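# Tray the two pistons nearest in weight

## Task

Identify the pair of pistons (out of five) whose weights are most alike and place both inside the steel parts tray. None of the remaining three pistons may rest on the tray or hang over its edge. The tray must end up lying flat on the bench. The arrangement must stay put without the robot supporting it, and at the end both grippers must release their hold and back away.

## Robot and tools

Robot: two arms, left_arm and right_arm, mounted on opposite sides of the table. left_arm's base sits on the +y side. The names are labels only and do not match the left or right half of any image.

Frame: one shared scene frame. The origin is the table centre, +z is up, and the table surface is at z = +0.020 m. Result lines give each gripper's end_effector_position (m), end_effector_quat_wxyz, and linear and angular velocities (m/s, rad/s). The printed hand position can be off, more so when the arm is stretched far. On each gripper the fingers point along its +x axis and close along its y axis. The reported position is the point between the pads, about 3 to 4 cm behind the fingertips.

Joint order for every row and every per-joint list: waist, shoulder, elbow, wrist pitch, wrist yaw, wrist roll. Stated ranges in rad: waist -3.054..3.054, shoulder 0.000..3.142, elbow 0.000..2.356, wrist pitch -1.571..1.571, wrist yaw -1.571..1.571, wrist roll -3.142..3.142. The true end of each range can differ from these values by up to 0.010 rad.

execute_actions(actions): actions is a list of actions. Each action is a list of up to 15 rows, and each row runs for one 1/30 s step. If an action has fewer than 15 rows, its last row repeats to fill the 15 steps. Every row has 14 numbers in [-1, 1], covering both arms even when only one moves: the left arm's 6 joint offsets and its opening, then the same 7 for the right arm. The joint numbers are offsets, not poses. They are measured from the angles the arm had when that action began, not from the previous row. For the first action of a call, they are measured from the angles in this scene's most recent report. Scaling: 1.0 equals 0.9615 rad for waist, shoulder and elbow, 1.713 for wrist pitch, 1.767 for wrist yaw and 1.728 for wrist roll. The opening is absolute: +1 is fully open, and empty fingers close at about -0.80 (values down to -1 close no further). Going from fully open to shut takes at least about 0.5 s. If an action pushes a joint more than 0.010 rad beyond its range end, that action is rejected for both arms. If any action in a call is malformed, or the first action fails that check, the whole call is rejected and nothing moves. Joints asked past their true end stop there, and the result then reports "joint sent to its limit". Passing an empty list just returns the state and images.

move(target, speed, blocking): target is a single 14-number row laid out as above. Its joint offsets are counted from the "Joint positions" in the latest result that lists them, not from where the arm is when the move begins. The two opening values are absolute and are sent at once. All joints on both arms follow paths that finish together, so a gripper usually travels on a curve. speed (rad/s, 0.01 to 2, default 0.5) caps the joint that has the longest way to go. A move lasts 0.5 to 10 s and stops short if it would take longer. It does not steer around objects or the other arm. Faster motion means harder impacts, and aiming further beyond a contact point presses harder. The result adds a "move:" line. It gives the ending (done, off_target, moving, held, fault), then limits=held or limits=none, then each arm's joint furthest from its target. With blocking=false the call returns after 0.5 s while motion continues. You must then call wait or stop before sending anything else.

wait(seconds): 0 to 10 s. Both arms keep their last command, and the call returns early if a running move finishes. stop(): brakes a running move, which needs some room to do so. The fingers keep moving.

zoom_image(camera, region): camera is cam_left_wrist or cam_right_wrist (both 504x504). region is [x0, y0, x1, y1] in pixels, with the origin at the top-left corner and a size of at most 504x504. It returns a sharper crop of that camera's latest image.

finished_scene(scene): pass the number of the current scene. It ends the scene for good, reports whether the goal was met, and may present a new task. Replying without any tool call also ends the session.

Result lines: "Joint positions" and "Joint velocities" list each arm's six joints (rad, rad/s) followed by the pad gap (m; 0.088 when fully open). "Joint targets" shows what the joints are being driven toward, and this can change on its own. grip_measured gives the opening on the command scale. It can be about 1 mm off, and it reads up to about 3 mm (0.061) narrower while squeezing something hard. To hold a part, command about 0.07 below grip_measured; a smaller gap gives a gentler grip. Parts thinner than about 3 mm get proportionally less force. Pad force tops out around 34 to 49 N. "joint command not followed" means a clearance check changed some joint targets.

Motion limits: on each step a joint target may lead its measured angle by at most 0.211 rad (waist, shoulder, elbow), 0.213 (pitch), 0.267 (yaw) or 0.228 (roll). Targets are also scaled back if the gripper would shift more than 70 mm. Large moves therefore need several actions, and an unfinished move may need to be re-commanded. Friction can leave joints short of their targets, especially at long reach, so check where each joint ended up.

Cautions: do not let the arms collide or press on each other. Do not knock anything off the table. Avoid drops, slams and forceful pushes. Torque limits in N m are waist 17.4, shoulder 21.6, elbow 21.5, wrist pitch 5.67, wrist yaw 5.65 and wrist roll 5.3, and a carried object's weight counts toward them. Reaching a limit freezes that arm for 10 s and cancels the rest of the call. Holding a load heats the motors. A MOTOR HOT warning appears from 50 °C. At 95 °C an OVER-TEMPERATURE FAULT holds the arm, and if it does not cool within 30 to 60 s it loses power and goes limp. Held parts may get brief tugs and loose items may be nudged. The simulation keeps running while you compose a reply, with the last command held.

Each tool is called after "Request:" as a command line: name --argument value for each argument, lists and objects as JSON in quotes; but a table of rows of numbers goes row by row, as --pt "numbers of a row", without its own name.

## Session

Request:
execute_actions --actions '[]'

Scene clock: 0.00 s.
left_arm: end_effector_position=(+0.0218, +0.2458, +0.1672) grip_measured=+0.829 end_effector_quat_wxyz=(-0.041, +0.625, -0.475, -0.618) end_effector_velocity=(+0.000, +0.002, -0.001) end_effector_angular_velocity=(+0.011, +0.005, +0.015) | right_arm: end_effector_position=(+0.3452, -0.1565, +0.2643) grip_measured=+0.840 end_effector_quat_wxyz=(+0.570, +0.577, +0.434, +0.392) end_effector_velocity=(+0.000, -0.000, -0.001) end_effector_angular_velocity=(-0.010, -0.014, +0.006)
Joint names: [waist, shoulder, elbow, wrist pitch, wrist yaw, wrist roll]
Joint positions: left_arm=[-0.21   0.703  0.235 -0.485  0.092  2.109  0.08 ] | right_arm=[-1.316  1.734  0.76   0.914 -0.812  1.57   0.08 ]
Joint velocities: left_arm=[-0.007 -0.002 -0.002 -0.007 -0.007 -0.022 -0.   ] | right_arm=[-0.002  0.002  0.002 -0.007 -0.007 -0.022 -0.   ]
Motor temperatures (°C, as the motors report them): left_arm=[24 27 25 26 24 23] | right_arm=[25 24 27 28 25 24]
Heat: left arm: hottest shoulder 27 °C (+0.0 °C/min); right arm: hottest wrist pitch 28 °C (+0.0 °C/min).
Joint targets: left_arm=[-0.210 0.703 0.235 -0.485 0.092 2.109] | right_arm=[-1.316 1.734 0.760 0.914 -0.812 1.570]

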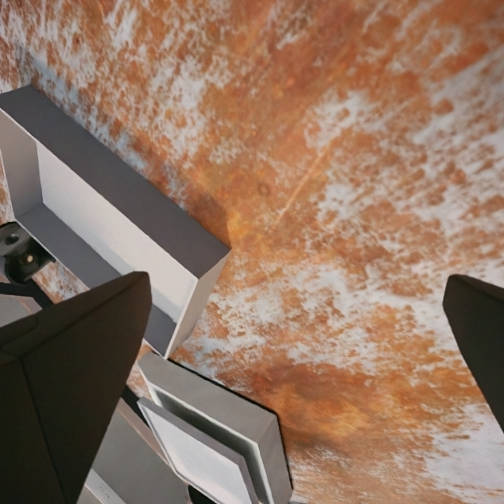

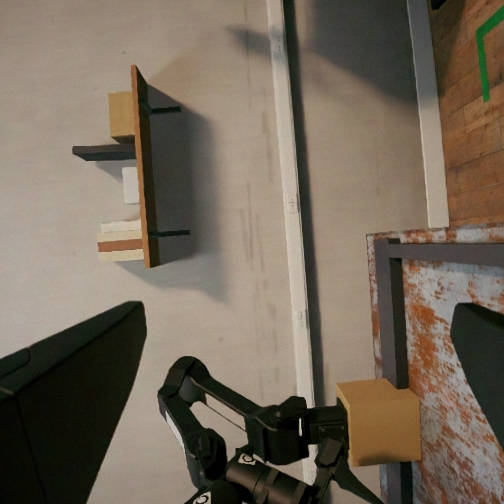

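Request:
move --target '[0.218,0.309,0.796,-0.096,-0.052,-1,1,1,-0.763,0.25,-0.913,0.46,-0.909,1]' --speed 1.2

Scene clock: 2.80 s.
left_arm: end_effector_position=(+0.0724, +0.1339, +0.3767) grip_measured=+0.989 end_effector_quat_wxyz=(+0.607, +0.352, +0.094, -0.706) end_effector_velocity=(+0.002, +0.001, -0.002) end_effector_angular_velocity=(+0.007, +0.001, +0.013) | right_arm: end_effector_position=(+0.0613, -0.1411, +0.3280) grip_measured=+1.000 end_effector_quat_wxyz=(+0.724, -0.208, +0.251, +0.608) end_effector_velocity=(-0.000, +0.000, +0.001) end_effector_angular_velocity=(+0.009, +0.009, -0.001)
Joint names: [waist, shoulder, elbow, wrist pitch, wrist yaw, wrist roll]
Joint positions: left_arm=[-0.004  0.995  0.985 -0.647  0.004  0.385  0.087] | right_arm=[-0.359  1.007  0.992 -0.648 -0.004  0.002  0.088]
Joint velocities: left_arm=[ 0.002 -0.002 -0.002 -0.007 -0.007 -0.007 -0.   ] | right_arm=[-0.002 -0.002 -0.002  0.007 -0.007  0.007  0.   ]
Motor temperatures (°C, as the motors report them): left_arm=[24 27 26 27 24 23] | right_arm=[25 25 28 28 25 24]
Heat: left arm: hottest shoulder 27 °C (+0.0 °C/min); right arm: hottest elbow 28 °C (+0.0 °C/min).
Joint targets: left_arm=[-0.001 1.000 1.000 -0.650 0.001 0.381] | right_arm=[-0.355 1.000 1.000 -0.650 0.000 -0.001]
move: off_target (left_arm); limits=none; left_arm: farthest joint: the elbow, 0.015 radians from its target (0.765 radians at the start); right_arm: farthest joint: the elbow, 0.009 radians from its target (0.240 radians at the start)

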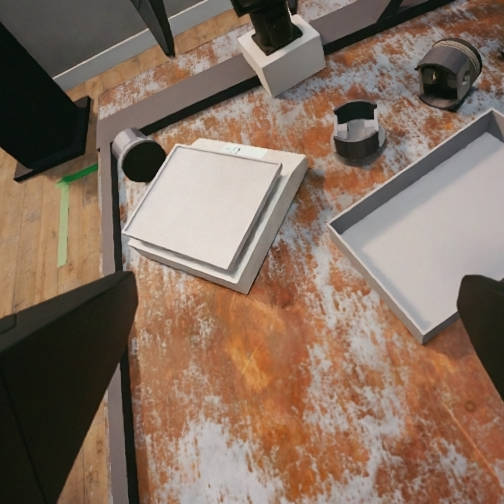

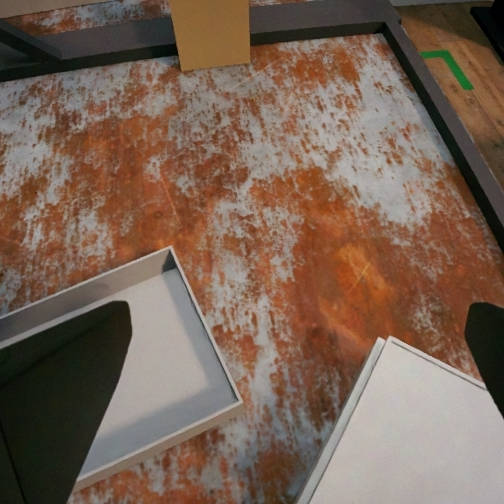

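Request:
execute_actions --actions '[]'

Scene clock: 4.60 s.
left_arm: end_effector_position=(+0.0724, +0.1339, +0.3767) grip_measured=+0.989 end_effector_quat_wxyz=(+0.608, +0.352, +0.094, -0.706) end_effector_velocity=(-0.004, +0.001, -0.003) end_effector_angular_velocity=(+0.012, +0.019, -0.015) | right_arm: end_effector_position=(+0.0613, -0.1412, +0.3279) grip_measured=+1.000 end_effector_quat_wxyz=(+0.724, -0.208, +0.251, +0.608) end_effector_velocity=(+0.001, -0.003, -0.002) end_effector_angular_velocity=(-0.017, +0.002, +0.003)
Joint names: [waist, shoulder, elbow, wrist pitch, wrist yaw, wrist roll]
Joint positions: left_arm=[-0.004  0.995  0.985 -0.647  0.004  0.384  0.087] | right_arm=[-0.358  1.007  0.992 -0.648 -0.004  0.002  0.088]
Joint velocities: left_arm=[-0.002  0.002 -0.002 -0.007  0.022 -0.007 -0.   ] | right_arm=[-0.007 -0.002  0.002 -0.022 -0.007 -0.007  0.   ]
Motor temperatures (°C, as the motors report them): left_arm=[24 27 26 27 24 23] | right_arm=[25 25 28 28 25 24]
Heat: left arm: hottest shoulder 27 °C (+0.0 °C/min); right arm: hottest elbow 28 °C (+0.0 °C/min).
Joint targets: left_arm=[-0.001 1.000 1.000 -0.649 0.001 0.381] | right_arm=[-0.355 1.000 1.000 -0.651 0.001 -0.001]

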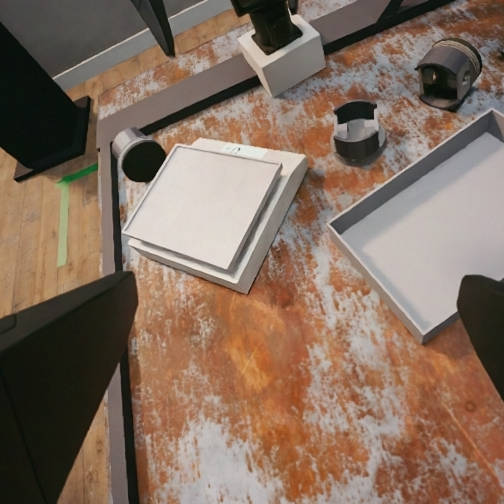

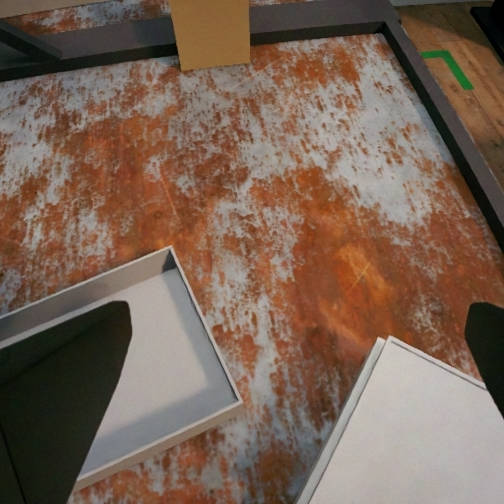

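Request:
move --target '[-0.45,0,0,0,0,-0.224,1, 0.99,0,0,-0.3,0,0,1]' --speed 1.0

Scene clock: 6.83 s.
left_arm: end_effector_position=(-0.0499, +0.1625, +0.3767) grip_measured=+0.989 end_effector_quat_wxyz=(+0.504, +0.272, +0.173, -0.801) end_effector_velocity=(-0.001, +0.002, -0.002) end_effector_angular_velocity=(+0.016, +0.017, +0.005) | right_arm: end_effector_position=(-0.1363, -0.2839, +0.2610) grip_measured=+1.000 end_effector_quat_wxyz=(+0.323, -0.510, +0.218, +0.767) end_effector_velocity=(+0.000, -0.003, -0.001) end_effector_angular_velocity=(-0.008, -0.002, +0.012)
Joint names: [waist, shoulder, elbow, wrist pitch, wrist yaw, wrist roll]
Joint positions: left_arm=[-0.433  0.995  0.985 -0.647  0.004  0.001  0.087] | right_arm=[ 0.589  1.007  0.992 -1.16  -0.004  0.002  0.088]
Joint velocities: left_arm=[-0.002 -0.002 -0.002 -0.007  0.007 -0.022 -0.   ] | right_arm=[ 0.002 -0.002 -0.002 -0.007 -0.007 -0.007  0.   ]
Motor temperatures (°C, as the motors report them): left_arm=[24 26 27 27 24 23] | right_arm=[25 25 29 29 25 24]
Heat: left arm: hottest elbow 27 °C (+0.0 °C/min); right arm: hottest elbow 29 °C (+8.8 °C/min).
Joint targets: left_arm=[-0.437 0.995 0.985 -0.647 0.004 -0.003] | right_arm=[0.593 1.007 0.992 -1.162 -0.004 0.002]
move: done; limits=none; left_arm: farthest joint: the wrist roll, 0.004 radians from its target (0.388 radians at the start); right_arm: farthest joint: the waist, 0.005 radians from its target (0.952 radians at the start)

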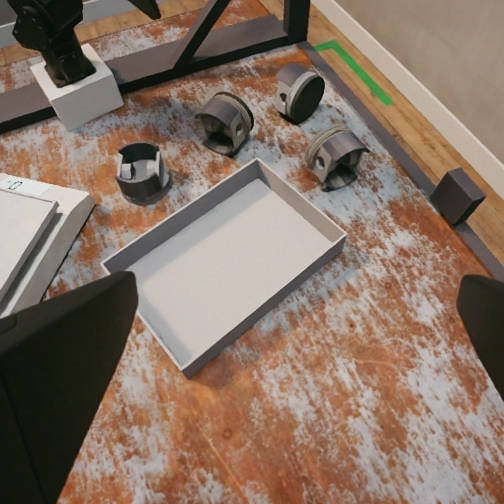

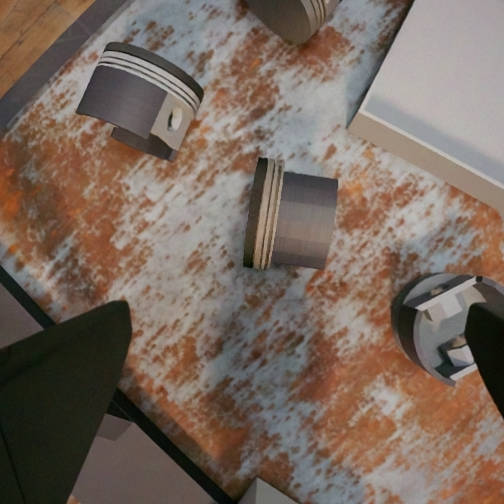

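Request:
move --target '[0.624,0,0,0,0,0,1, -0.650,0.473,-0.224,0.155,0,0.284,0.8]' --speed 0.8

Scene clock: 11.00 s.
left_arm: end_effector_position=(+0.1214, +0.1373, +0.3767) grip_measured=+0.989 end_effector_quat_wxyz=(+0.717, +0.210, +0.245, -0.617) end_effector_velocity=(+0.004, +0.001, +0.002) end_effector_angular_velocity=(-0.011, -0.009, +0.024) | right_arm: end_effector_position=(-0.0238, -0.2157, +0.1229) grip_measured=+0.802 end_effector_quat_wxyz=(+0.577, -0.405, +0.577, +0.412) end_effector_velocity=(+0.000, +0.001, -0.000) end_effector_angular_velocity=(+0.006, +0.008, +0.000)
Joint names: [waist, shoulder, elbow, wrist pitch, wrist yaw, wrist roll]
Joint positions: left_arm=[ 0.163  0.995  0.985 -0.647  0.004  0.001  0.087] | right_arm=[-0.032  1.451  0.786 -0.896 -0.004  0.49   0.078]
Joint velocities: left_arm=[ 0.002 -0.007 -0.002  0.007 -0.022 -0.007 -0.   ] | right_arm=[-0.007 -0.002 -0.002  0.007 -0.007 -0.007 -0.   ]
Motor temperatures (°C, as the motors report them): left_arm=[24 26 27 28 24 23] | right_arm=[25 25 29 28 25 24]
Heat: left arm: hottest wrist pitch 28 °C (+5.5 °C/min); right arm: hottest elbow 29 °C (+5.5 °C/min).
Joint targets: left_arm=[0.167 0.995 0.985 -0.647 0.004 0.001] | right_arm=[-0.036 1.462 0.776 -0.894 -0.004 0.493]
move: done; limits=none; left_arm: farthest joint: the waist, 0.004 radians from its target (0.600 radians at the start); right_arm: farthest joint: the shoulder, 0.010 radians from its target (0.454 radians at the start)

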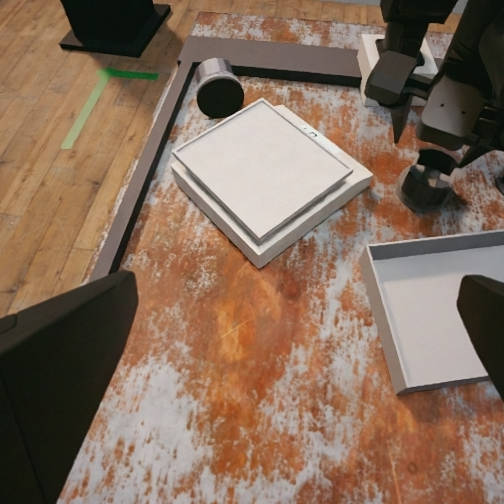

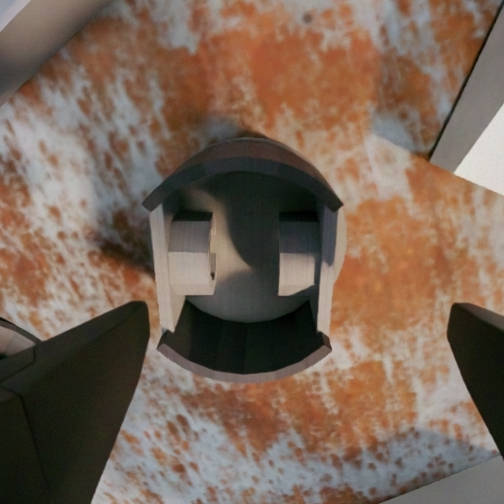

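Request:
move --target '[0,0,0,0,0,0,1, 0.0673,0.1496,-0.0855,0.1157,0,0.037,0.95]' --speed 0.2

Scene clock: 13.50 s.
left_arm: end_effector_position=(+0.1215, +0.1373, +0.3767) grip_measured=+0.989 end_effector_quat_wxyz=(+0.718, +0.210, +0.245, -0.617) end_effector_velocity=(-0.001, +0.001, -0.002) end_effector_angular_velocity=(+0.007, +0.002, +0.003) | right_arm: end_effector_position=(-0.0384, -0.2118, +0.0799) grip_measured=+0.948 end_effector_quat_wxyz=(+0.576, -0.408, +0.579, +0.408) end_effector_velocity=(-0.000, -0.001, -0.001) end_effector_angular_velocity=(+0.001, +0.008, +0.020)
Joint names: [waist, shoulder, elbow, wrist pitch, wrist yaw, wrist roll]
Joint positions: left_arm=[ 0.164  0.995  0.985 -0.647  0.004  0.001  0.087] | right_arm=[ 0.029  1.584  0.712 -0.7   -0.004  0.551  0.085]
Joint velocities: left_arm=[-0.007 -0.002 -0.002 -0.007 -0.007 -0.007 -0.   ] | right_arm=[-0.002 -0.002 -0.007  0.007 -0.007 -0.022 -0.   ]
Motor temperatures (°C, as the motors report them): left_arm=[24 26 28 28 24 23] | right_arm=[25 25 29 28 25 24]
Heat: left arm: hottest elbow 28 °C (+4.4 °C/min); right arm: hottest elbow 29 °C (+4.4 °C/min).
Joint targets: left_arm=[0.163 0.995 0.985 -0.647 0.004 0.001] | right_arm=[0.033 1.595 0.703 -0.698 -0.004 0.554]
move: off_target (right_arm); limits=none; left_arm: farthest joint: the waist, 0.001 radians from its target (0.001 radians at the start); right_arm: farthest joint: the shoulder, 0.011 radians from its target (0.143 radians at the start)

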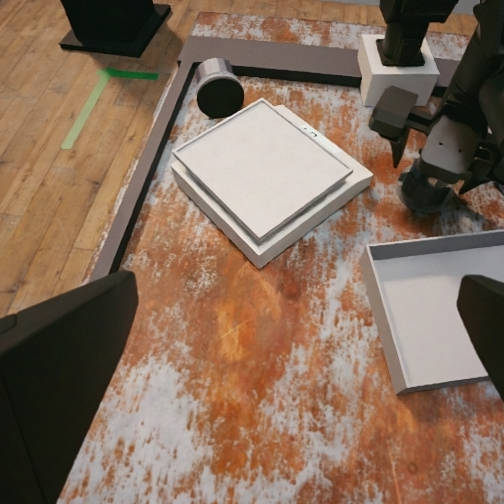

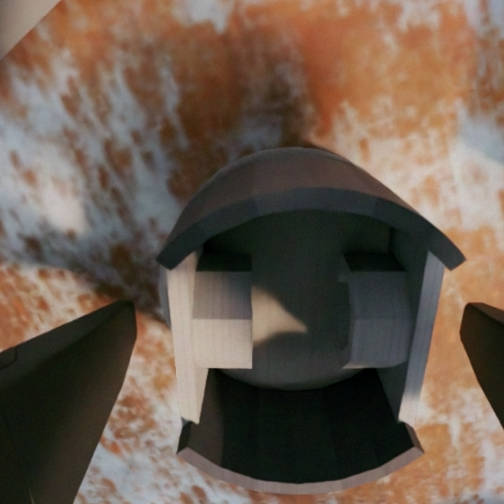

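Request:
execute_actions --actions '[[[0,0,0,0,0,0,1,0,0,0,0,0,0,0.85],[0,0,0,0,0,0,1,0,0,0,0,0,0,0.75],[0,0,0,0,0,0,1,0,0,0,0,0,0,0.65],[0,0,0,0,0,0,1,0,0,0,0,0,0,0.55],[0,0,0,0,0,0,1,0,0,0,0,0,0,0.48],[0,0,0,0,0,0,1,0,0,0,0,0,0,0.42],[0,0,0,0,0,0,1,0,0,0,0,0,0,0.38],[0,0,0,0,0,0,1,0,0,0,0,0,0,0.35],[0,0,0,0,0,0,1,0,0,0,0,0,0,0.32],[0,0,0,0,0,0,1,0,0,0,0,0,0,0.29],[0,0,0,0,0,0,1,0,0,0,0,0,0,0.26],[0,0,0,0,0,0,1,0,0,0,0,0,0,0.24],[0,0,0,0,0,0,1,0,0,0,0,0,0,0.22],[0,0,0,0,0,0,1,0,0,0,0,0,0,0.20],[0,0,0,0,0,0,1,0,0,0,0,0,0,0.19]]]'

Scene clock: 17.67 s.
left_arm: end_effector_position=(+0.1215, +0.1373, +0.3767) grip_measured=+0.989 end_effector_quat_wxyz=(+0.718, +0.210, +0.245, -0.617) end_effector_velocity=(+0.002, +0.002, -0.004) end_effector_angular_velocity=(+0.012, +0.003, +0.013) | right_arm: end_effector_position=(-0.0384, -0.2119, +0.0798) grip_measured=+0.284 end_effector_quat_wxyz=(+0.576, -0.408, +0.579, +0.408) end_effector_velocity=(-0.002, -0.002, +0.001) end_effector_angular_velocity=(-0.007, +0.021, -0.010)
Joint names: [waist, shoulder, elbow, wrist pitch, wrist yaw, wrist roll]
Joint positions: left_arm=[ 0.164  0.995  0.985 -0.647  0.004  0.001  0.087] | right_arm=[ 0.029  1.584  0.712 -0.7   -0.004  0.551  0.053]
Joint velocities: left_arm=[ 0.002 -0.002 -0.007 -0.007 -0.007 -0.007  0.   ] | right_arm=[-0.002 -0.007 -0.002 -0.007 -0.022  0.007 -0.   ]
Motor temperatures (°C, as the motors report them): left_arm=[24 26 28 29 24 23] | right_arm=[25 25 29 28 25 24]
Heat: left arm: hottest wrist pitch 29 °C (+6.8 °C/min); right arm: hottest elbow 29 °C (+3.4 °C/min).
Joint targets: left_arm=[0.164 0.995 0.985 -0.647 0.004 0.001] | right_arm=[0.029 1.584 0.712 -0.700 -0.004 0.550]

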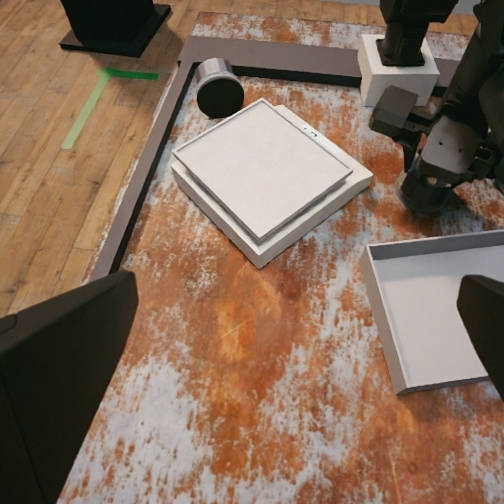

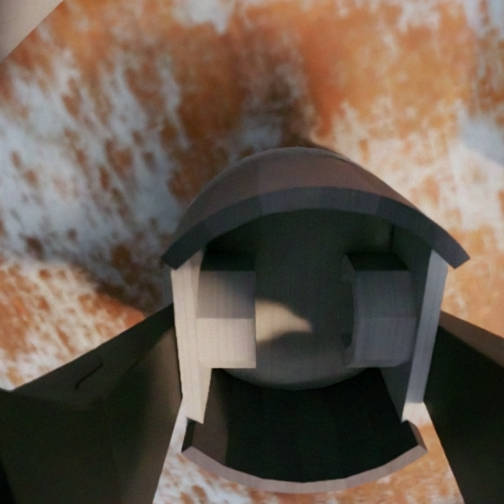

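Request:
move --target '[0,0,0,0,0,0,1, 0,-0.177,0.273,-0.239,0,0,0.19]' --speed 0.5

Scene clock: 19.53 s.
left_arm: end_effector_position=(+0.1215, +0.1373, +0.3767) grip_measured=+0.989 end_effector_quat_wxyz=(+0.718, +0.210, +0.245, -0.617) end_effector_velocity=(+0.001, +0.002, -0.000) end_effector_angular_velocity=(+0.001, +0.013, +0.022) | right_arm: end_effector_position=(-0.0386, -0.2108, +0.1698) grip_measured=+0.284 end_effector_quat_wxyz=(+0.576, -0.408, +0.579, +0.408) end_effector_velocity=(+0.002, -0.001, +0.001) end_effector_angular_velocity=(-0.001, -0.008, -0.010)
Joint names: [waist, shoulder, elbow, wrist pitch, wrist yaw, wrist roll]
Joint positions: left_arm=[ 0.164  0.995  0.985 -0.647  0.004  0.001  0.087] | right_arm=[ 0.029  1.427  0.962 -1.107 -0.004  0.551  0.053]
Joint velocities: left_arm=[ 0.002 -0.007 -0.002 -0.007 -0.007 -0.022 -0.   ] | right_arm=[-0.002 -0.002  0.002 -0.007  0.007  0.007 -0.   ]
Motor temperatures (°C, as the motors report them): left_arm=[24 26 28 29 24 23] | right_arm=[25 25 29 28 25 24]
Heat: left arm: hottest wrist pitch 29 °C (+6.1 °C/min); right arm: hottest elbow 29 °C (+3.1 °C/min).
Joint targets: left_arm=[0.164 0.995 0.985 -0.647 0.004 0.001] | right_arm=[0.029 1.414 0.975 -1.110 -0.004 0.551]
move: off_target (right_arm); limits=none; left_arm: farthest joint: the waist, 0.000 radians from its target (0.000 radians at the start); right_arm: farthest joint: the shoulder, 0.014 radians from its target (0.170 radians at the start)

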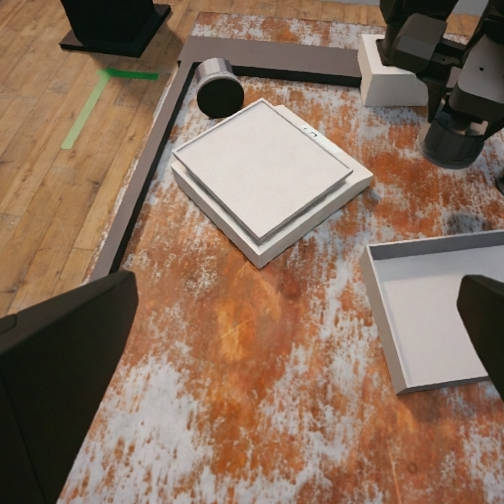

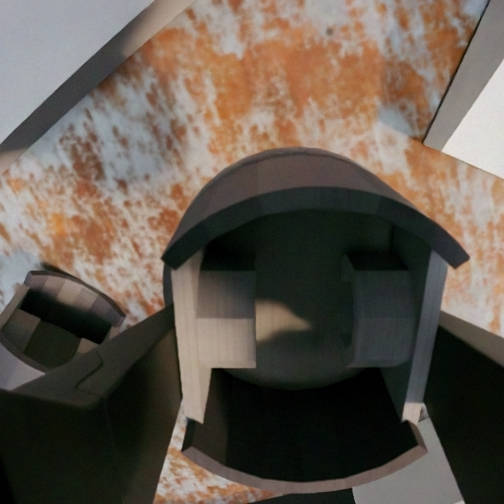

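Request:
move --target '[0,0,0,0,0,0,1, -0.9304,0.4447,0.461,-0.007,0,-0.290,0.19]' --speed 0.7

Scene clock: 22.03 s.
left_arm: end_effector_position=(+0.1215, +0.1373, +0.3767) grip_measured=+0.989 end_effector_quat_wxyz=(+0.718, +0.210, +0.245, -0.617) end_effector_velocity=(+0.002, +0.002, -0.002) end_effector_angular_velocity=(+0.010, -0.018, +0.010) | right_arm: end_effector_position=(+0.2218, -0.1699, +0.1661) grip_measured=+0.284 end_effector_quat_wxyz=(+0.646, -0.286, +0.646, +0.289) end_effector_velocity=(-0.002, -0.005, +0.000) end_effector_angular_velocity=(-0.012, +0.019, +0.000)
Joint names: [waist, shoulder, elbow, wrist pitch, wrist yaw, wrist roll]
Joint positions: left_arm=[ 0.164  0.995  0.985 -0.647  0.004  0.001  0.087] | right_arm=[-0.861  1.844  1.392 -1.117 -0.004  0.053  0.053]
Joint velocities: left_arm=[-0.002 -0.002 -0.002 -0.007 -0.022  0.007 -0.   ] | right_arm=[-0.007 -0.002 -0.002 -0.022 -0.007 -0.007 -0.   ]
Motor temperatures (°C, as the motors report them): left_arm=[24 26 29 29 24 23] | right_arm=[25 25 29 28 25 24]
Heat: left arm: hottest elbow 29 °C (+5.4 °C/min); right arm: hottest elbow 29 °C (+2.7 °C/min).
Joint targets: left_arm=[0.164 0.995 0.985 -0.647 0.004 0.001] | right_arm=[-0.866 1.855 1.405 -1.119 -0.004 0.049]
move: off_target (right_arm); limits=none; left_arm: farthest joint: the waist, 0.000 radians from its target (0.000 radians at the start); right_arm: farthest joint: the elbow, 0.013 radians from its target (0.443 radians at the start)

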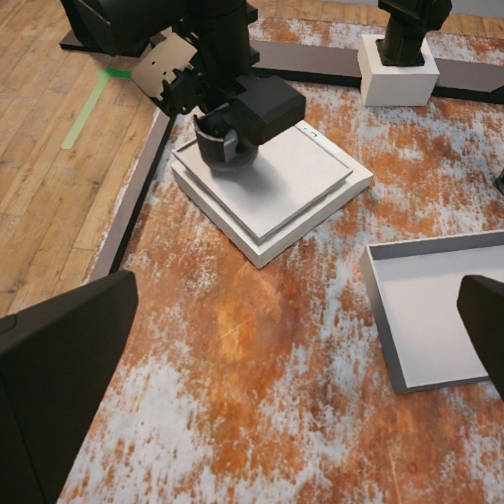

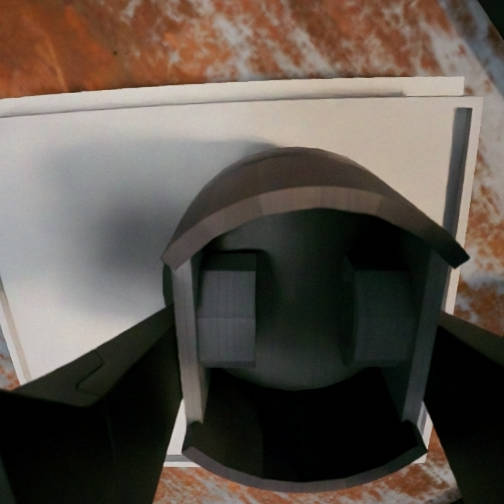

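Request:
move --target '[0,0,0,0,0,0,1, -0.037,0.036,-0.060,0.0416,0,-0.038,0.19]' --speed 0.1

Scene clock: 24.47 s.
left_arm: end_effector_position=(+0.1215, +0.1373, +0.3767) grip_measured=+0.989 end_effector_quat_wxyz=(+0.718, +0.210, +0.245, -0.617) end_effector_velocity=(+0.000, -0.000, +0.001) end_effector_angular_velocity=(-0.007, +0.000, +0.008) | right_arm: end_effector_position=(+0.2299, -0.1761, +0.1470) grip_measured=+0.284 end_effector_quat_wxyz=(+0.640, -0.297, +0.642, +0.299) end_effector_velocity=(-0.000, -0.003, +0.000) end_effector_angular_velocity=(-0.001, +0.010, -0.000)
Joint names: [waist, shoulder, elbow, wrist pitch, wrist yaw, wrist roll]
Joint positions: left_arm=[ 0.164  0.995  0.985 -0.647  0.004  0.001  0.087] | right_arm=[-0.891  1.866  1.343 -1.05  -0.004 -0.009  0.053]
Joint velocities: left_arm=[-0.002 -0.002 -0.002  0.007 -0.007 -0.007 -0.   ] | right_arm=[-0.007 -0.002 -0.002 -0.007 -0.007 -0.007 -0.   ]
Motor temperatures (°C, as the motors report them): left_arm=[24 26 29 30 24 23] | right_arm=[25 26 30 28 25 24]
Heat: left arm: hottest wrist pitch 30 °C (+7.4 °C/min); right arm: hottest elbow 30 °C (+4.9 °C/min).
Joint targets: left_arm=[0.164 0.995 0.985 -0.647 0.004 0.001] | right_arm=[-0.897 1.879 1.335 -1.046 -0.004 -0.013]
move: off_target (right_arm); limits=none; left_arm: farthest joint: the waist, 0.000 radians from its target (0.000 radians at the start); right_arm: farthest joint: the shoulder, 0.013 radians from its target (0.034 radians at the start)

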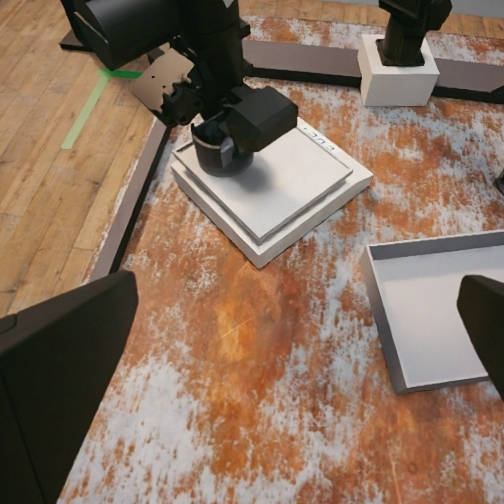

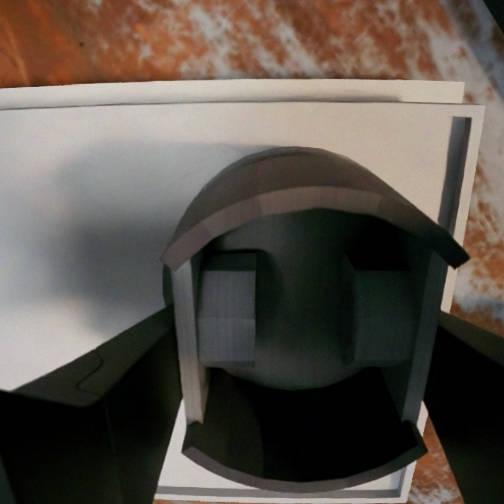

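Request:
execute_actions --actions '[[[0,0,0,0,0,0,1,0,0,0,0,0,0,0.25],[0,0,0,0,0,0,1,0,0,0,0,0,0,0.3],[0,0,0,0,0,0,1,0,0,0,0,0,0,0.35],[0,0,0,0,0,0,1,0,0,0,0,0,0,0.42],[0,0,0,0,0,0,1,0,0,0,0,0,0,0.5],[0,0,0,0,0,0,1,0,0,0,0,0,0,0.55]]]'

Request:
zoom_image --camera "cam_left_wrist" --region '[280, 105, 360, 175]'

Scene clock: 25.37 s.
left_arm: end_effector_position=(+0.1215, +0.1373, +0.3767) grip_measured=+0.989 end_effector_quat_wxyz=(+0.718, +0.210, +0.245, -0.617) end_effector_velocity=(+0.002, +0.002, -0.002) end_effector_angular_velocity=(+0.008, -0.006, +0.019) | right_arm: end_effector_position=(+0.2298, -0.1762, +0.1469) grip_measured=+0.537 end_effector_quat_wxyz=(+0.640, -0.297, +0.642, +0.299) end_effector_velocity=(-0.001, -0.003, -0.001) end_effector_angular_velocity=(-0.005, +0.014, -0.015)
Joint names: [waist, shoulder, elbow, wrist pitch, wrist yaw, wrist roll]
Joint positions: left_arm=[ 0.164  0.995  0.985 -0.647  0.004  0.001  0.087] | right_arm=[-0.891  1.866  1.343 -1.05  -0.004 -0.009  0.065]
Joint velocities: left_arm=[-0.002 -0.002 -0.002 -0.007 -0.022 -0.007 -0.   ] | right_arm=[-0.007  0.002 -0.002 -0.007 -0.007  0.007  0.005]
Motor temperatures (°C, as the motors report them): left_arm=[24 26 29 30 24 23] | right_arm=[25 26 30 28 25 24]
Heat: left arm: hottest wrist pitch 30 °C (+7.1 °C/min); right arm: hottest elbow 30 °C (+4.7 °C/min).
Joint targets: left_arm=[0.164 0.995 0.985 -0.647 0.004 0.001] | right_arm=[-0.891 1.866 1.343 -1.050 -0.004 -0.009]

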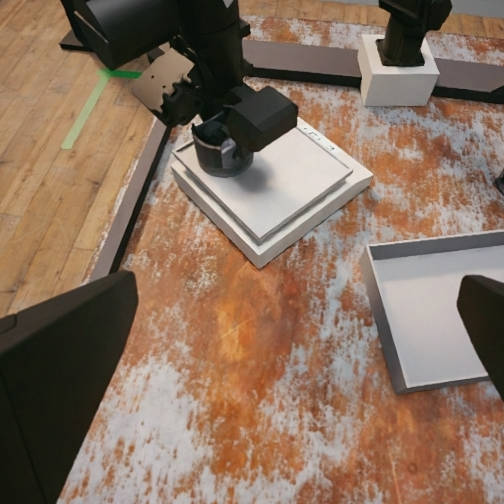

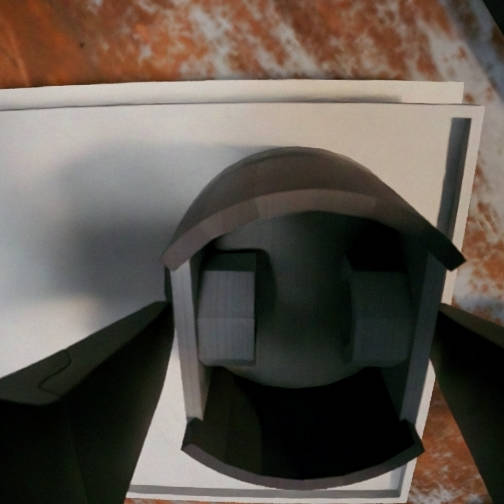

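Region (280, 105, 360, 175) of cam_left_wrist's 504x504 image, scaled by 6.300, with more detail than that image has; it fills the top 441 rows of this view, and the rest is white.

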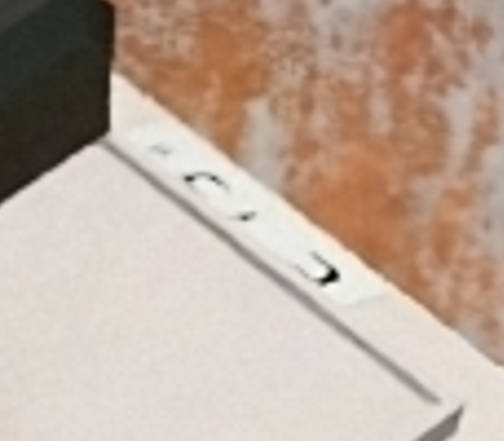

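Request:
move --target '[-0.69,0,0,0,0.226,0,1, 0,-0.054,0.162,-0.107,0,0,0.55]' --speed 0.8

Scene clock: 28.37 s.
left_arm: end_effector_position=(-0.1126, +0.2073, +0.3839) grip_measured=+0.989 end_effector_quat_wxyz=(+0.309, +0.240, +0.215, -0.895) end_effector_velocity=(-0.001, +0.004, +0.000) end_effector_angular_velocity=(-0.001, -0.001, -0.017) | right_arm: end_effector_position=(+0.2300, -0.1760, +0.1965) grip_measured=+0.548 end_effector_quat_wxyz=(+0.642, -0.296, +0.640, +0.300) end_effector_velocity=(-0.001, +0.002, +0.000) end_effector_angular_velocity=(+0.010, +0.001, +0.010)
Joint names: [waist, shoulder, elbow, wrist pitch, wrist yaw, wrist roll]
Joint positions: left_arm=[-0.496  0.995  0.985 -0.647  0.4    0.001  0.087] | right_arm=[-0.891  1.826  1.491 -1.23  -0.004 -0.009  0.066]
Joint velocities: left_arm=[-0.007 -0.007 -0.002 -0.007  0.007  0.007 -0.   ] | right_arm=[ 0.002 -0.002 -0.002  0.007 -0.007 -0.007  0.   ]
Motor temperatures (°C, as the motors report them): left_arm=[24 26 29 30 24 23] | right_arm=[25 27 30 28 25 24]
Heat: left arm: hottest wrist pitch 30 °C (+6.3 °C/min); right arm: hottest elbow 30 °C (+4.2 °C/min).
Joint targets: left_arm=[-0.500 0.995 0.985 -0.647 0.403 0.001] | right_arm=[-0.891 1.814 1.498 -1.232 -0.004 -0.009]
move: off_target (right_arm); limits=none; left_arm: farthest joint: the wrist yaw, 0.004 radians from its target (0.400 radians at the start); right_arm: farthest joint: the shoulder, 0.012 radians from its target (0.052 radians at the start)

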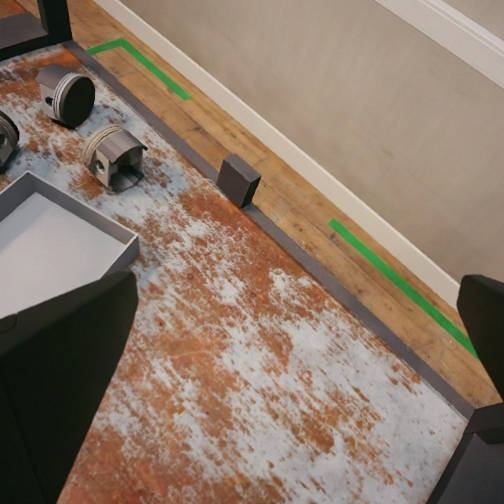

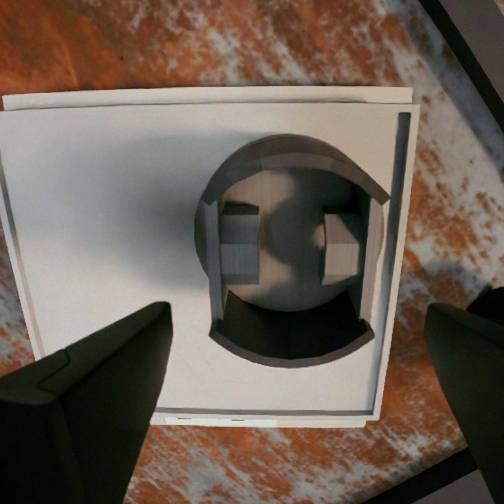

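Request:
move --target '[-0.212,0,0,0,-0.566,0,1, -0.577,-0.246,-0.473,0.128,0,1.0,0.9]' --speed 1.2

Scene clock: 31.33 s.
left_arm: end_effector_position=(-0.0367, +0.1652, +0.3925) grip_measured=+0.989 end_effector_quat_wxyz=(+0.632, +0.320, +0.043, -0.705) end_effector_velocity=(+0.005, +0.000, -0.000) end_effector_angular_velocity=(-0.003, -0.009, +0.024) | right_arm: end_effector_position=(+0.2650, -0.3509, +0.1509) grip_measured=+0.898 end_effector_quat_wxyz=(+0.539, +0.459, +0.540, -0.455) end_effector_velocity=(-0.005, -0.001, +0.000) end_effector_angular_velocity=(+0.000, +0.023, +0.005)
Joint names: [waist, shoulder, elbow, wrist pitch, wrist yaw, wrist roll]
Joint positions: left_arm=[-0.697  0.995  0.985 -0.647 -0.597  0.001  0.087] | right_arm=[-1.442  1.599  1.045 -1.013 -0.004  1.715  0.083]
Joint velocities: left_arm=[ 0.002 -0.002 -0.002 -0.007 -0.022 -0.007 -0.   ] | right_arm=[-0.002 -0.002 -0.002 -0.022 -0.007 -0.007 -0.   ]
Motor temperatures (°C, as the motors report them): left_arm=[24 26 29 30 24 23] | right_arm=[25 27 30 28 25 24]
Heat: left arm: hottest wrist pitch 30 °C (+5.7 °C/min); right arm: hottest elbow 30 °C (+3.8 °C/min).
Joint targets: left_arm=[-0.700 0.995 0.985 -0.647 -0.600 0.001] | right_arm=[-1.446 1.589 1.036 -1.011 -0.004 1.718]
move: done; limits=none; left_arm: farthest joint: the waist, 0.003 radians from its target (0.203 radians at the start); right_arm: farthest joint: the shoulder, 0.010 radians from its target (0.236 radians at the start)

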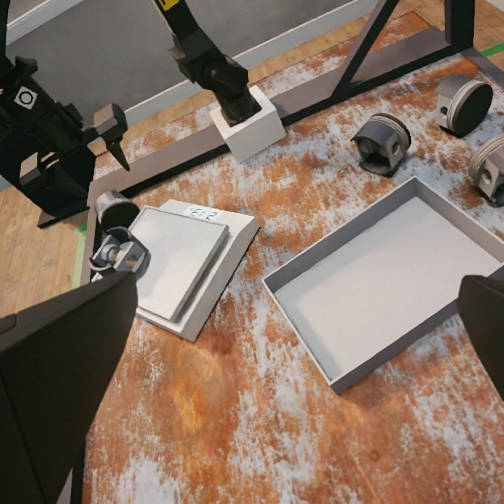

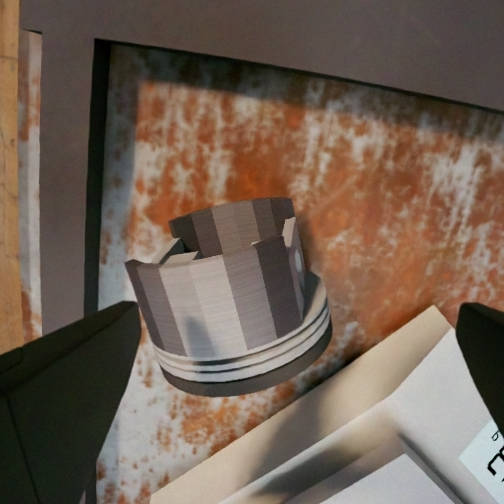

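Request:
zoom_image --camera "cam_left_wrist" --region '[170, 190, 240, 235]'

Region (170, 190, 240, 235) of cam_left_wrist's 504x504 image, scaled by 7.200, with more detail than that image has; it fills the top 324 rows of this view, and the rest is white.

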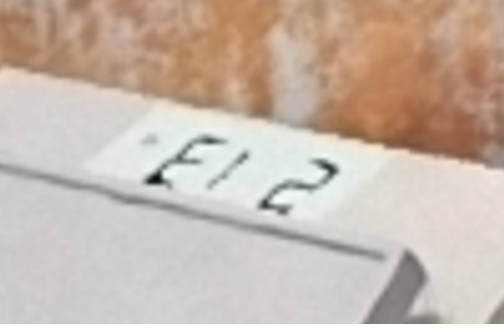

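Request:
move --target '[0,0,0,0,0,0,1, 0.016,0.147,0.094,0.0304,0,-0.105,0.78]' --speed 0.4

Scene clock: 34.27 s.
left_arm: end_effector_position=(-0.0367, +0.1652, +0.3926) grip_measured=+0.989 end_effector_quat_wxyz=(+0.632, +0.320, +0.043, -0.705) end_effector_velocity=(+0.002, +0.002, +0.000) end_effector_angular_velocity=(-0.001, +0.001, +0.007) | right_arm: end_effector_position=(+0.2935, -0.3382, +0.1373) grip_measured=+0.782 end_effector_quat_wxyz=(+0.581, +0.407, +0.580, -0.400) end_effector_velocity=(+0.001, -0.001, +0.000) end_effector_angular_velocity=(-0.005, -0.009, +0.019)
Joint names: [waist, shoulder, elbow, wrist pitch, wrist yaw, wrist roll]
Joint positions: left_arm=[-0.697  0.995  0.985 -0.647 -0.597  0.001  0.087] | right_arm=[-1.431  1.727  1.129 -0.963 -0.004  1.537  0.077]
Joint velocities: left_arm=[-0.002 -0.007 -0.002 -0.007 -0.007 -0.007 -0.   ] | right_arm=[-0.002 -0.002 -0.002  0.007  0.007 -0.022 -0.   ]
Motor temperatures (°C, as the motors report them): left_arm=[24 26 29 31 24 23] | right_arm=[25 28 30 28 25 24]
Heat: left arm: hottest wrist pitch 31 °C (+7.0 °C/min); right arm: hottest elbow 30 °C (+3.5 °C/min).
Joint targets: left_arm=[-0.697 0.995 0.985 -0.647 -0.597 0.001] | right_arm=[-1.427 1.741 1.136 -0.961 -0.004 1.534]
move: off_target (right_arm); limits=none; left_arm: farthest joint: the waist, 0.000 radians from its target (0.000 radians at the start); right_arm: farthest joint: the shoulder, 0.014 radians from its target (0.141 radians at the start)

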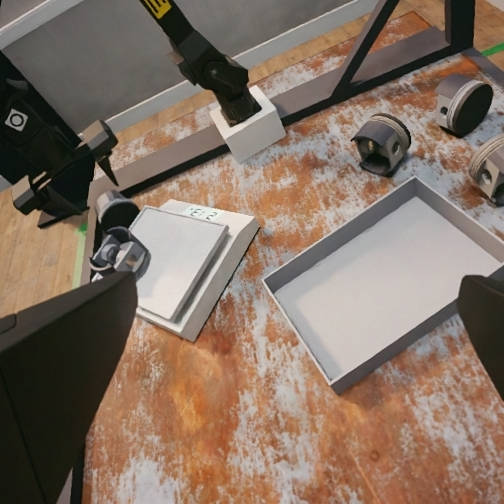

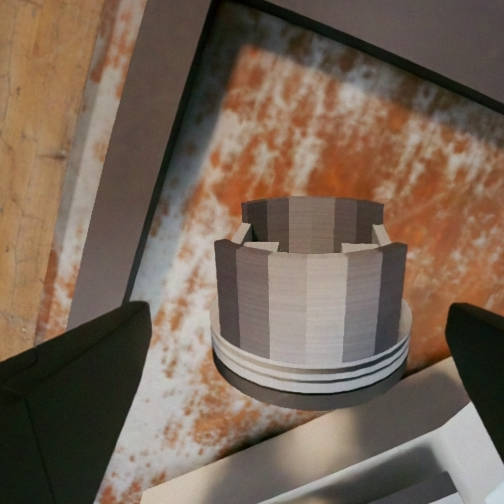

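Request:
move --target '[0,0,0,0,0,0,1, 0,0.133,-0.195,0.168,0,0,0.85]' --speed 0.3

Scene clock: 36.53 s.
left_arm: end_effector_position=(-0.0367, +0.1652, +0.3926) grip_measured=+0.989 end_effector_quat_wxyz=(+0.632, +0.320, +0.043, -0.705) end_effector_velocity=(+0.002, +0.002, +0.000) end_effector_angular_velocity=(-0.001, -0.011, -0.000) | right_arm: end_effector_position=(+0.2861, -0.3406, +0.0665) grip_measured=+0.848 end_effector_quat_wxyz=(+0.580, +0.405, +0.581, -0.402) end_effector_velocity=(-0.003, +0.003, +0.000) end_effector_angular_velocity=(+0.019, +0.014, +0.010)
Joint names: [waist, shoulder, elbow, wrist pitch, wrist yaw, wrist roll]
Joint positions: left_arm=[-0.697  0.995  0.985 -0.647 -0.597  0.001  0.087] | right_arm=[-1.431  1.84   0.95  -0.677 -0.004  1.537  0.081]
Joint velocities: left_arm=[-0.002 -0.007 -0.002 -0.007 -0.007  0.007 -0.   ] | right_arm=[ 0.002 -0.002 -0.002 -0.007 -0.022 -0.007  0.   ]
Motor temperatures (°C, as the motors report them): left_arm=[24 26 29 31 24 23] | right_arm=[25 28 30 28 25 24]
Heat: left arm: hottest wrist pitch 31 °C (+6.6 °C/min); right arm: hottest elbow 30 °C (+3.3 °C/min).
Joint targets: left_arm=[-0.697 0.995 0.985 -0.647 -0.597 0.001] | right_arm=[-1.431 1.855 0.941 -0.675 -0.004 1.537]
move: off_target (right_arm); limits=none; left_arm: farthest joint: the waist, 0.000 radians from its target (0.000 radians at the start); right_arm: farthest joint: the shoulder, 0.014 radians from its target (0.128 radians at the start)

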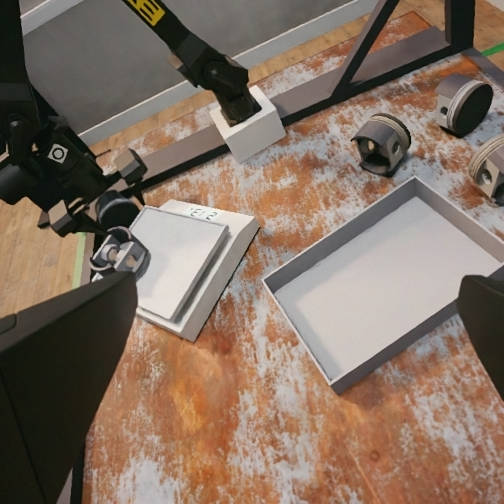

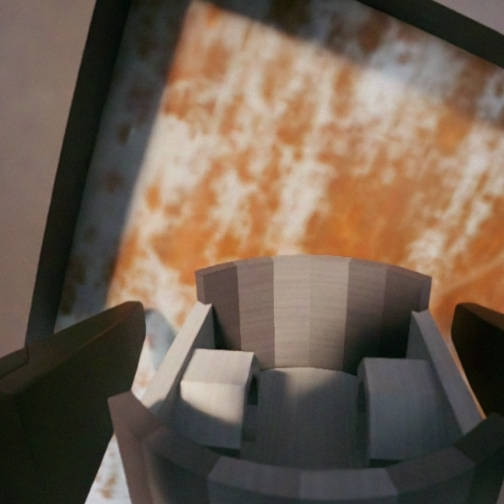

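Request:
execute_actions --actions '[[[0,0,0,0,0,0,1,0,0,0,0,0,0,0.78],[0,0,0,0,0,0,1,0,0,0,0,0,0,0.7],[0,0,0,0,0,0,1,0,0,0,0,0,0,0.62],[0,0,0,0,0,0,1,0,0,0,0,0,0,0.55],[0,0,0,0,0,0,1,0,0,0,0,0,0,0.5],[0,0,0,0,0,0,1,0,0,0,0,0,0,0.46],[0,0,0,0,0,0,1,0,0,0,0,0,0,0.42],[0,0,0,0,0,0,1,0,0,0,0,0,0,0.39],[0,0,0,0,0,0,1,0,0,0,0,0,0,0.36],[0,0,0,0,0,0,1,0,0,0,0,0,0,0.33],[0,0,0,0,0,0,1,0,0,0,0,0,0,0.30],[0,0,0,0,0,0,1,0,0,0,0,0,0,0.27],[0,0,0,0,0,0,1,0,0,0,0,0,0,0.24],[0,0,0,0,0,0,1,0,0,0,0,0,0,0.21],[0,0,0,0,0,0,1,0,0,0,0,0,0,0.19]]]'

Scene clock: 37.60 s.
left_arm: end_effector_position=(-0.0367, +0.1652, +0.3926) grip_measured=+0.989 end_effector_quat_wxyz=(+0.632, +0.320, +0.043, -0.705) end_effector_velocity=(+0.000, +0.003, -0.002) end_effector_angular_velocity=(+0.016, +0.011, +0.003) | right_arm: end_effector_position=(+0.2859, -0.3407, +0.0665) grip_measured=+0.304 end_effector_quat_wxyz=(+0.580, +0.405, +0.581, -0.402) end_effector_velocity=(+0.000, +0.002, +0.000) end_effector_angular_velocity=(+0.009, -0.005, +0.010)
Joint names: [waist, shoulder, elbow, wrist pitch, wrist yaw, wrist roll]
Joint positions: left_arm=[-0.697  0.995  0.985 -0.647 -0.597  0.001  0.087] | right_arm=[-1.431  1.84   0.949 -0.678 -0.004  1.537  0.054]
Joint velocities: left_arm=[-0.002 -0.002  0.002 -0.022  0.007 -0.022  0.   ] | right_arm=[ 0.002 -0.002 -0.002  0.007 -0.007 -0.007  0.001]
Motor temperatures (°C, as the motors report them): left_arm=[24 26 29 31 24 23] | right_arm=[25 28 30 28 25 24]
Heat: left arm: hottest wrist pitch 31 °C (+6.4 °C/min); right arm: hottest elbow 30 °C (+3.2 °C/min).
Joint targets: left_arm=[-0.697 0.995 0.985 -0.647 -0.597 0.001] | right_arm=[-1.431 1.840 0.949 -0.677 -0.004 1.537]

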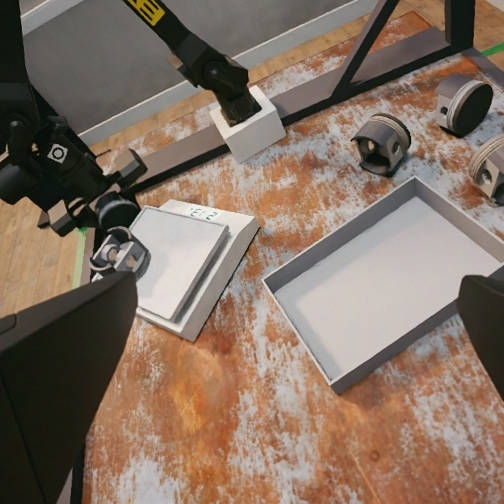

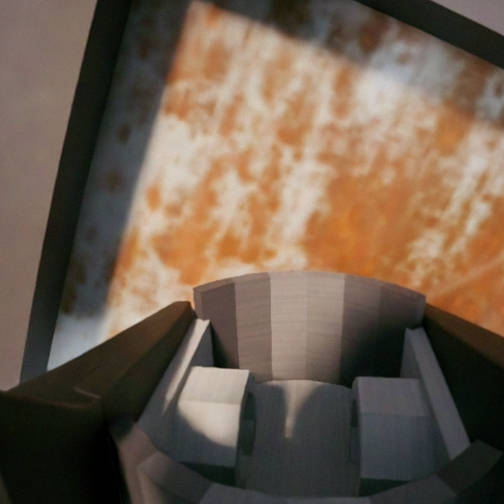

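Request:
move --target '[0,0,0,0,0,0,1, 0,-0.205,0.322,-0.283,0,0,0.19]' --speed 0.5

Scene clock: 41.50 s.
left_arm: end_effector_position=(-0.0367, +0.1652, +0.3926) grip_measured=+0.989 end_effector_quat_wxyz=(+0.632, +0.320, +0.043, -0.705) end_effector_velocity=(-0.000, +0.002, -0.001) end_effector_angular_velocity=(+0.003, -0.002, +0.002) | right_arm: end_effector_position=(+0.2860, -0.3407, +0.1849) grip_measured=+0.305 end_effector_quat_wxyz=(+0.579, +0.404, +0.582, -0.403) end_effector_velocity=(-0.001, +0.001, +0.001) end_effector_angular_velocity=(+0.006, +0.005, +0.010)
Joint names: [waist, shoulder, elbow, wrist pitch, wrist yaw, wrist roll]
Joint positions: left_arm=[-0.697  0.995  0.985 -0.647 -0.597  0.001  0.087] | right_arm=[-1.431  1.658  1.247 -1.16  -0.004  1.537  0.054]
Joint velocities: left_arm=[-0.007 -0.002 -0.002 -0.007 -0.007 -0.007 -0.   ] | right_arm=[ 0.002 -0.002  0.002 -0.007 -0.007 -0.007 -0.   ]
Motor temperatures (°C, as the motors report them): left_arm=[24 26 30 31 24 23] | right_arm=[25 28 30 28 25 24]
Heat: left arm: hottest wrist pitch 31 °C (+5.8 °C/min); right arm: hottest elbow 30 °C (+2.9 °C/min).
Joint targets: left_arm=[-0.697 0.995 0.985 -0.647 -0.597 0.001] | right_arm=[-1.431 1.644 1.259 -1.162 -0.004 1.537]
move: off_target (right_arm); limits=none; left_arm: farthest joint: the waist, 0.000 radians from its target (0.000 radians at the start); right_arm: farthest joint: the shoulder, 0.015 radians from its target (0.198 radians at the start)

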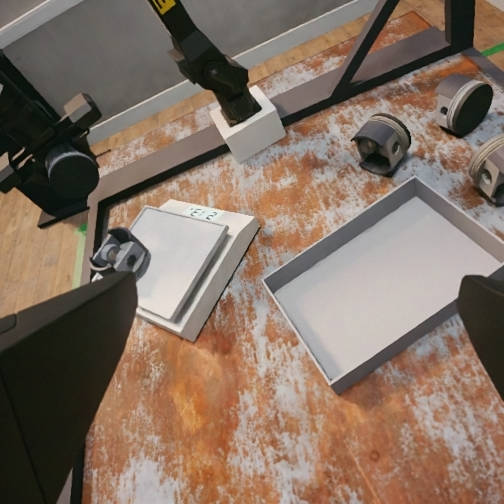

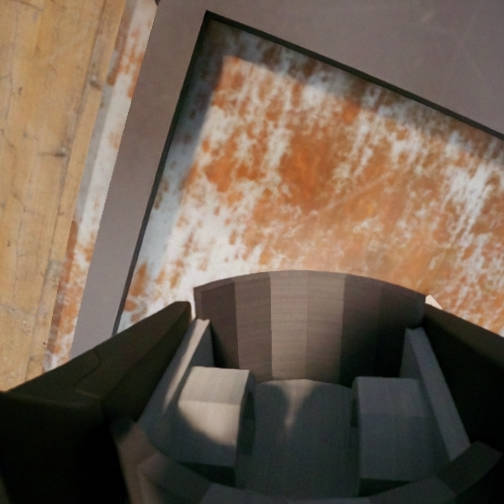

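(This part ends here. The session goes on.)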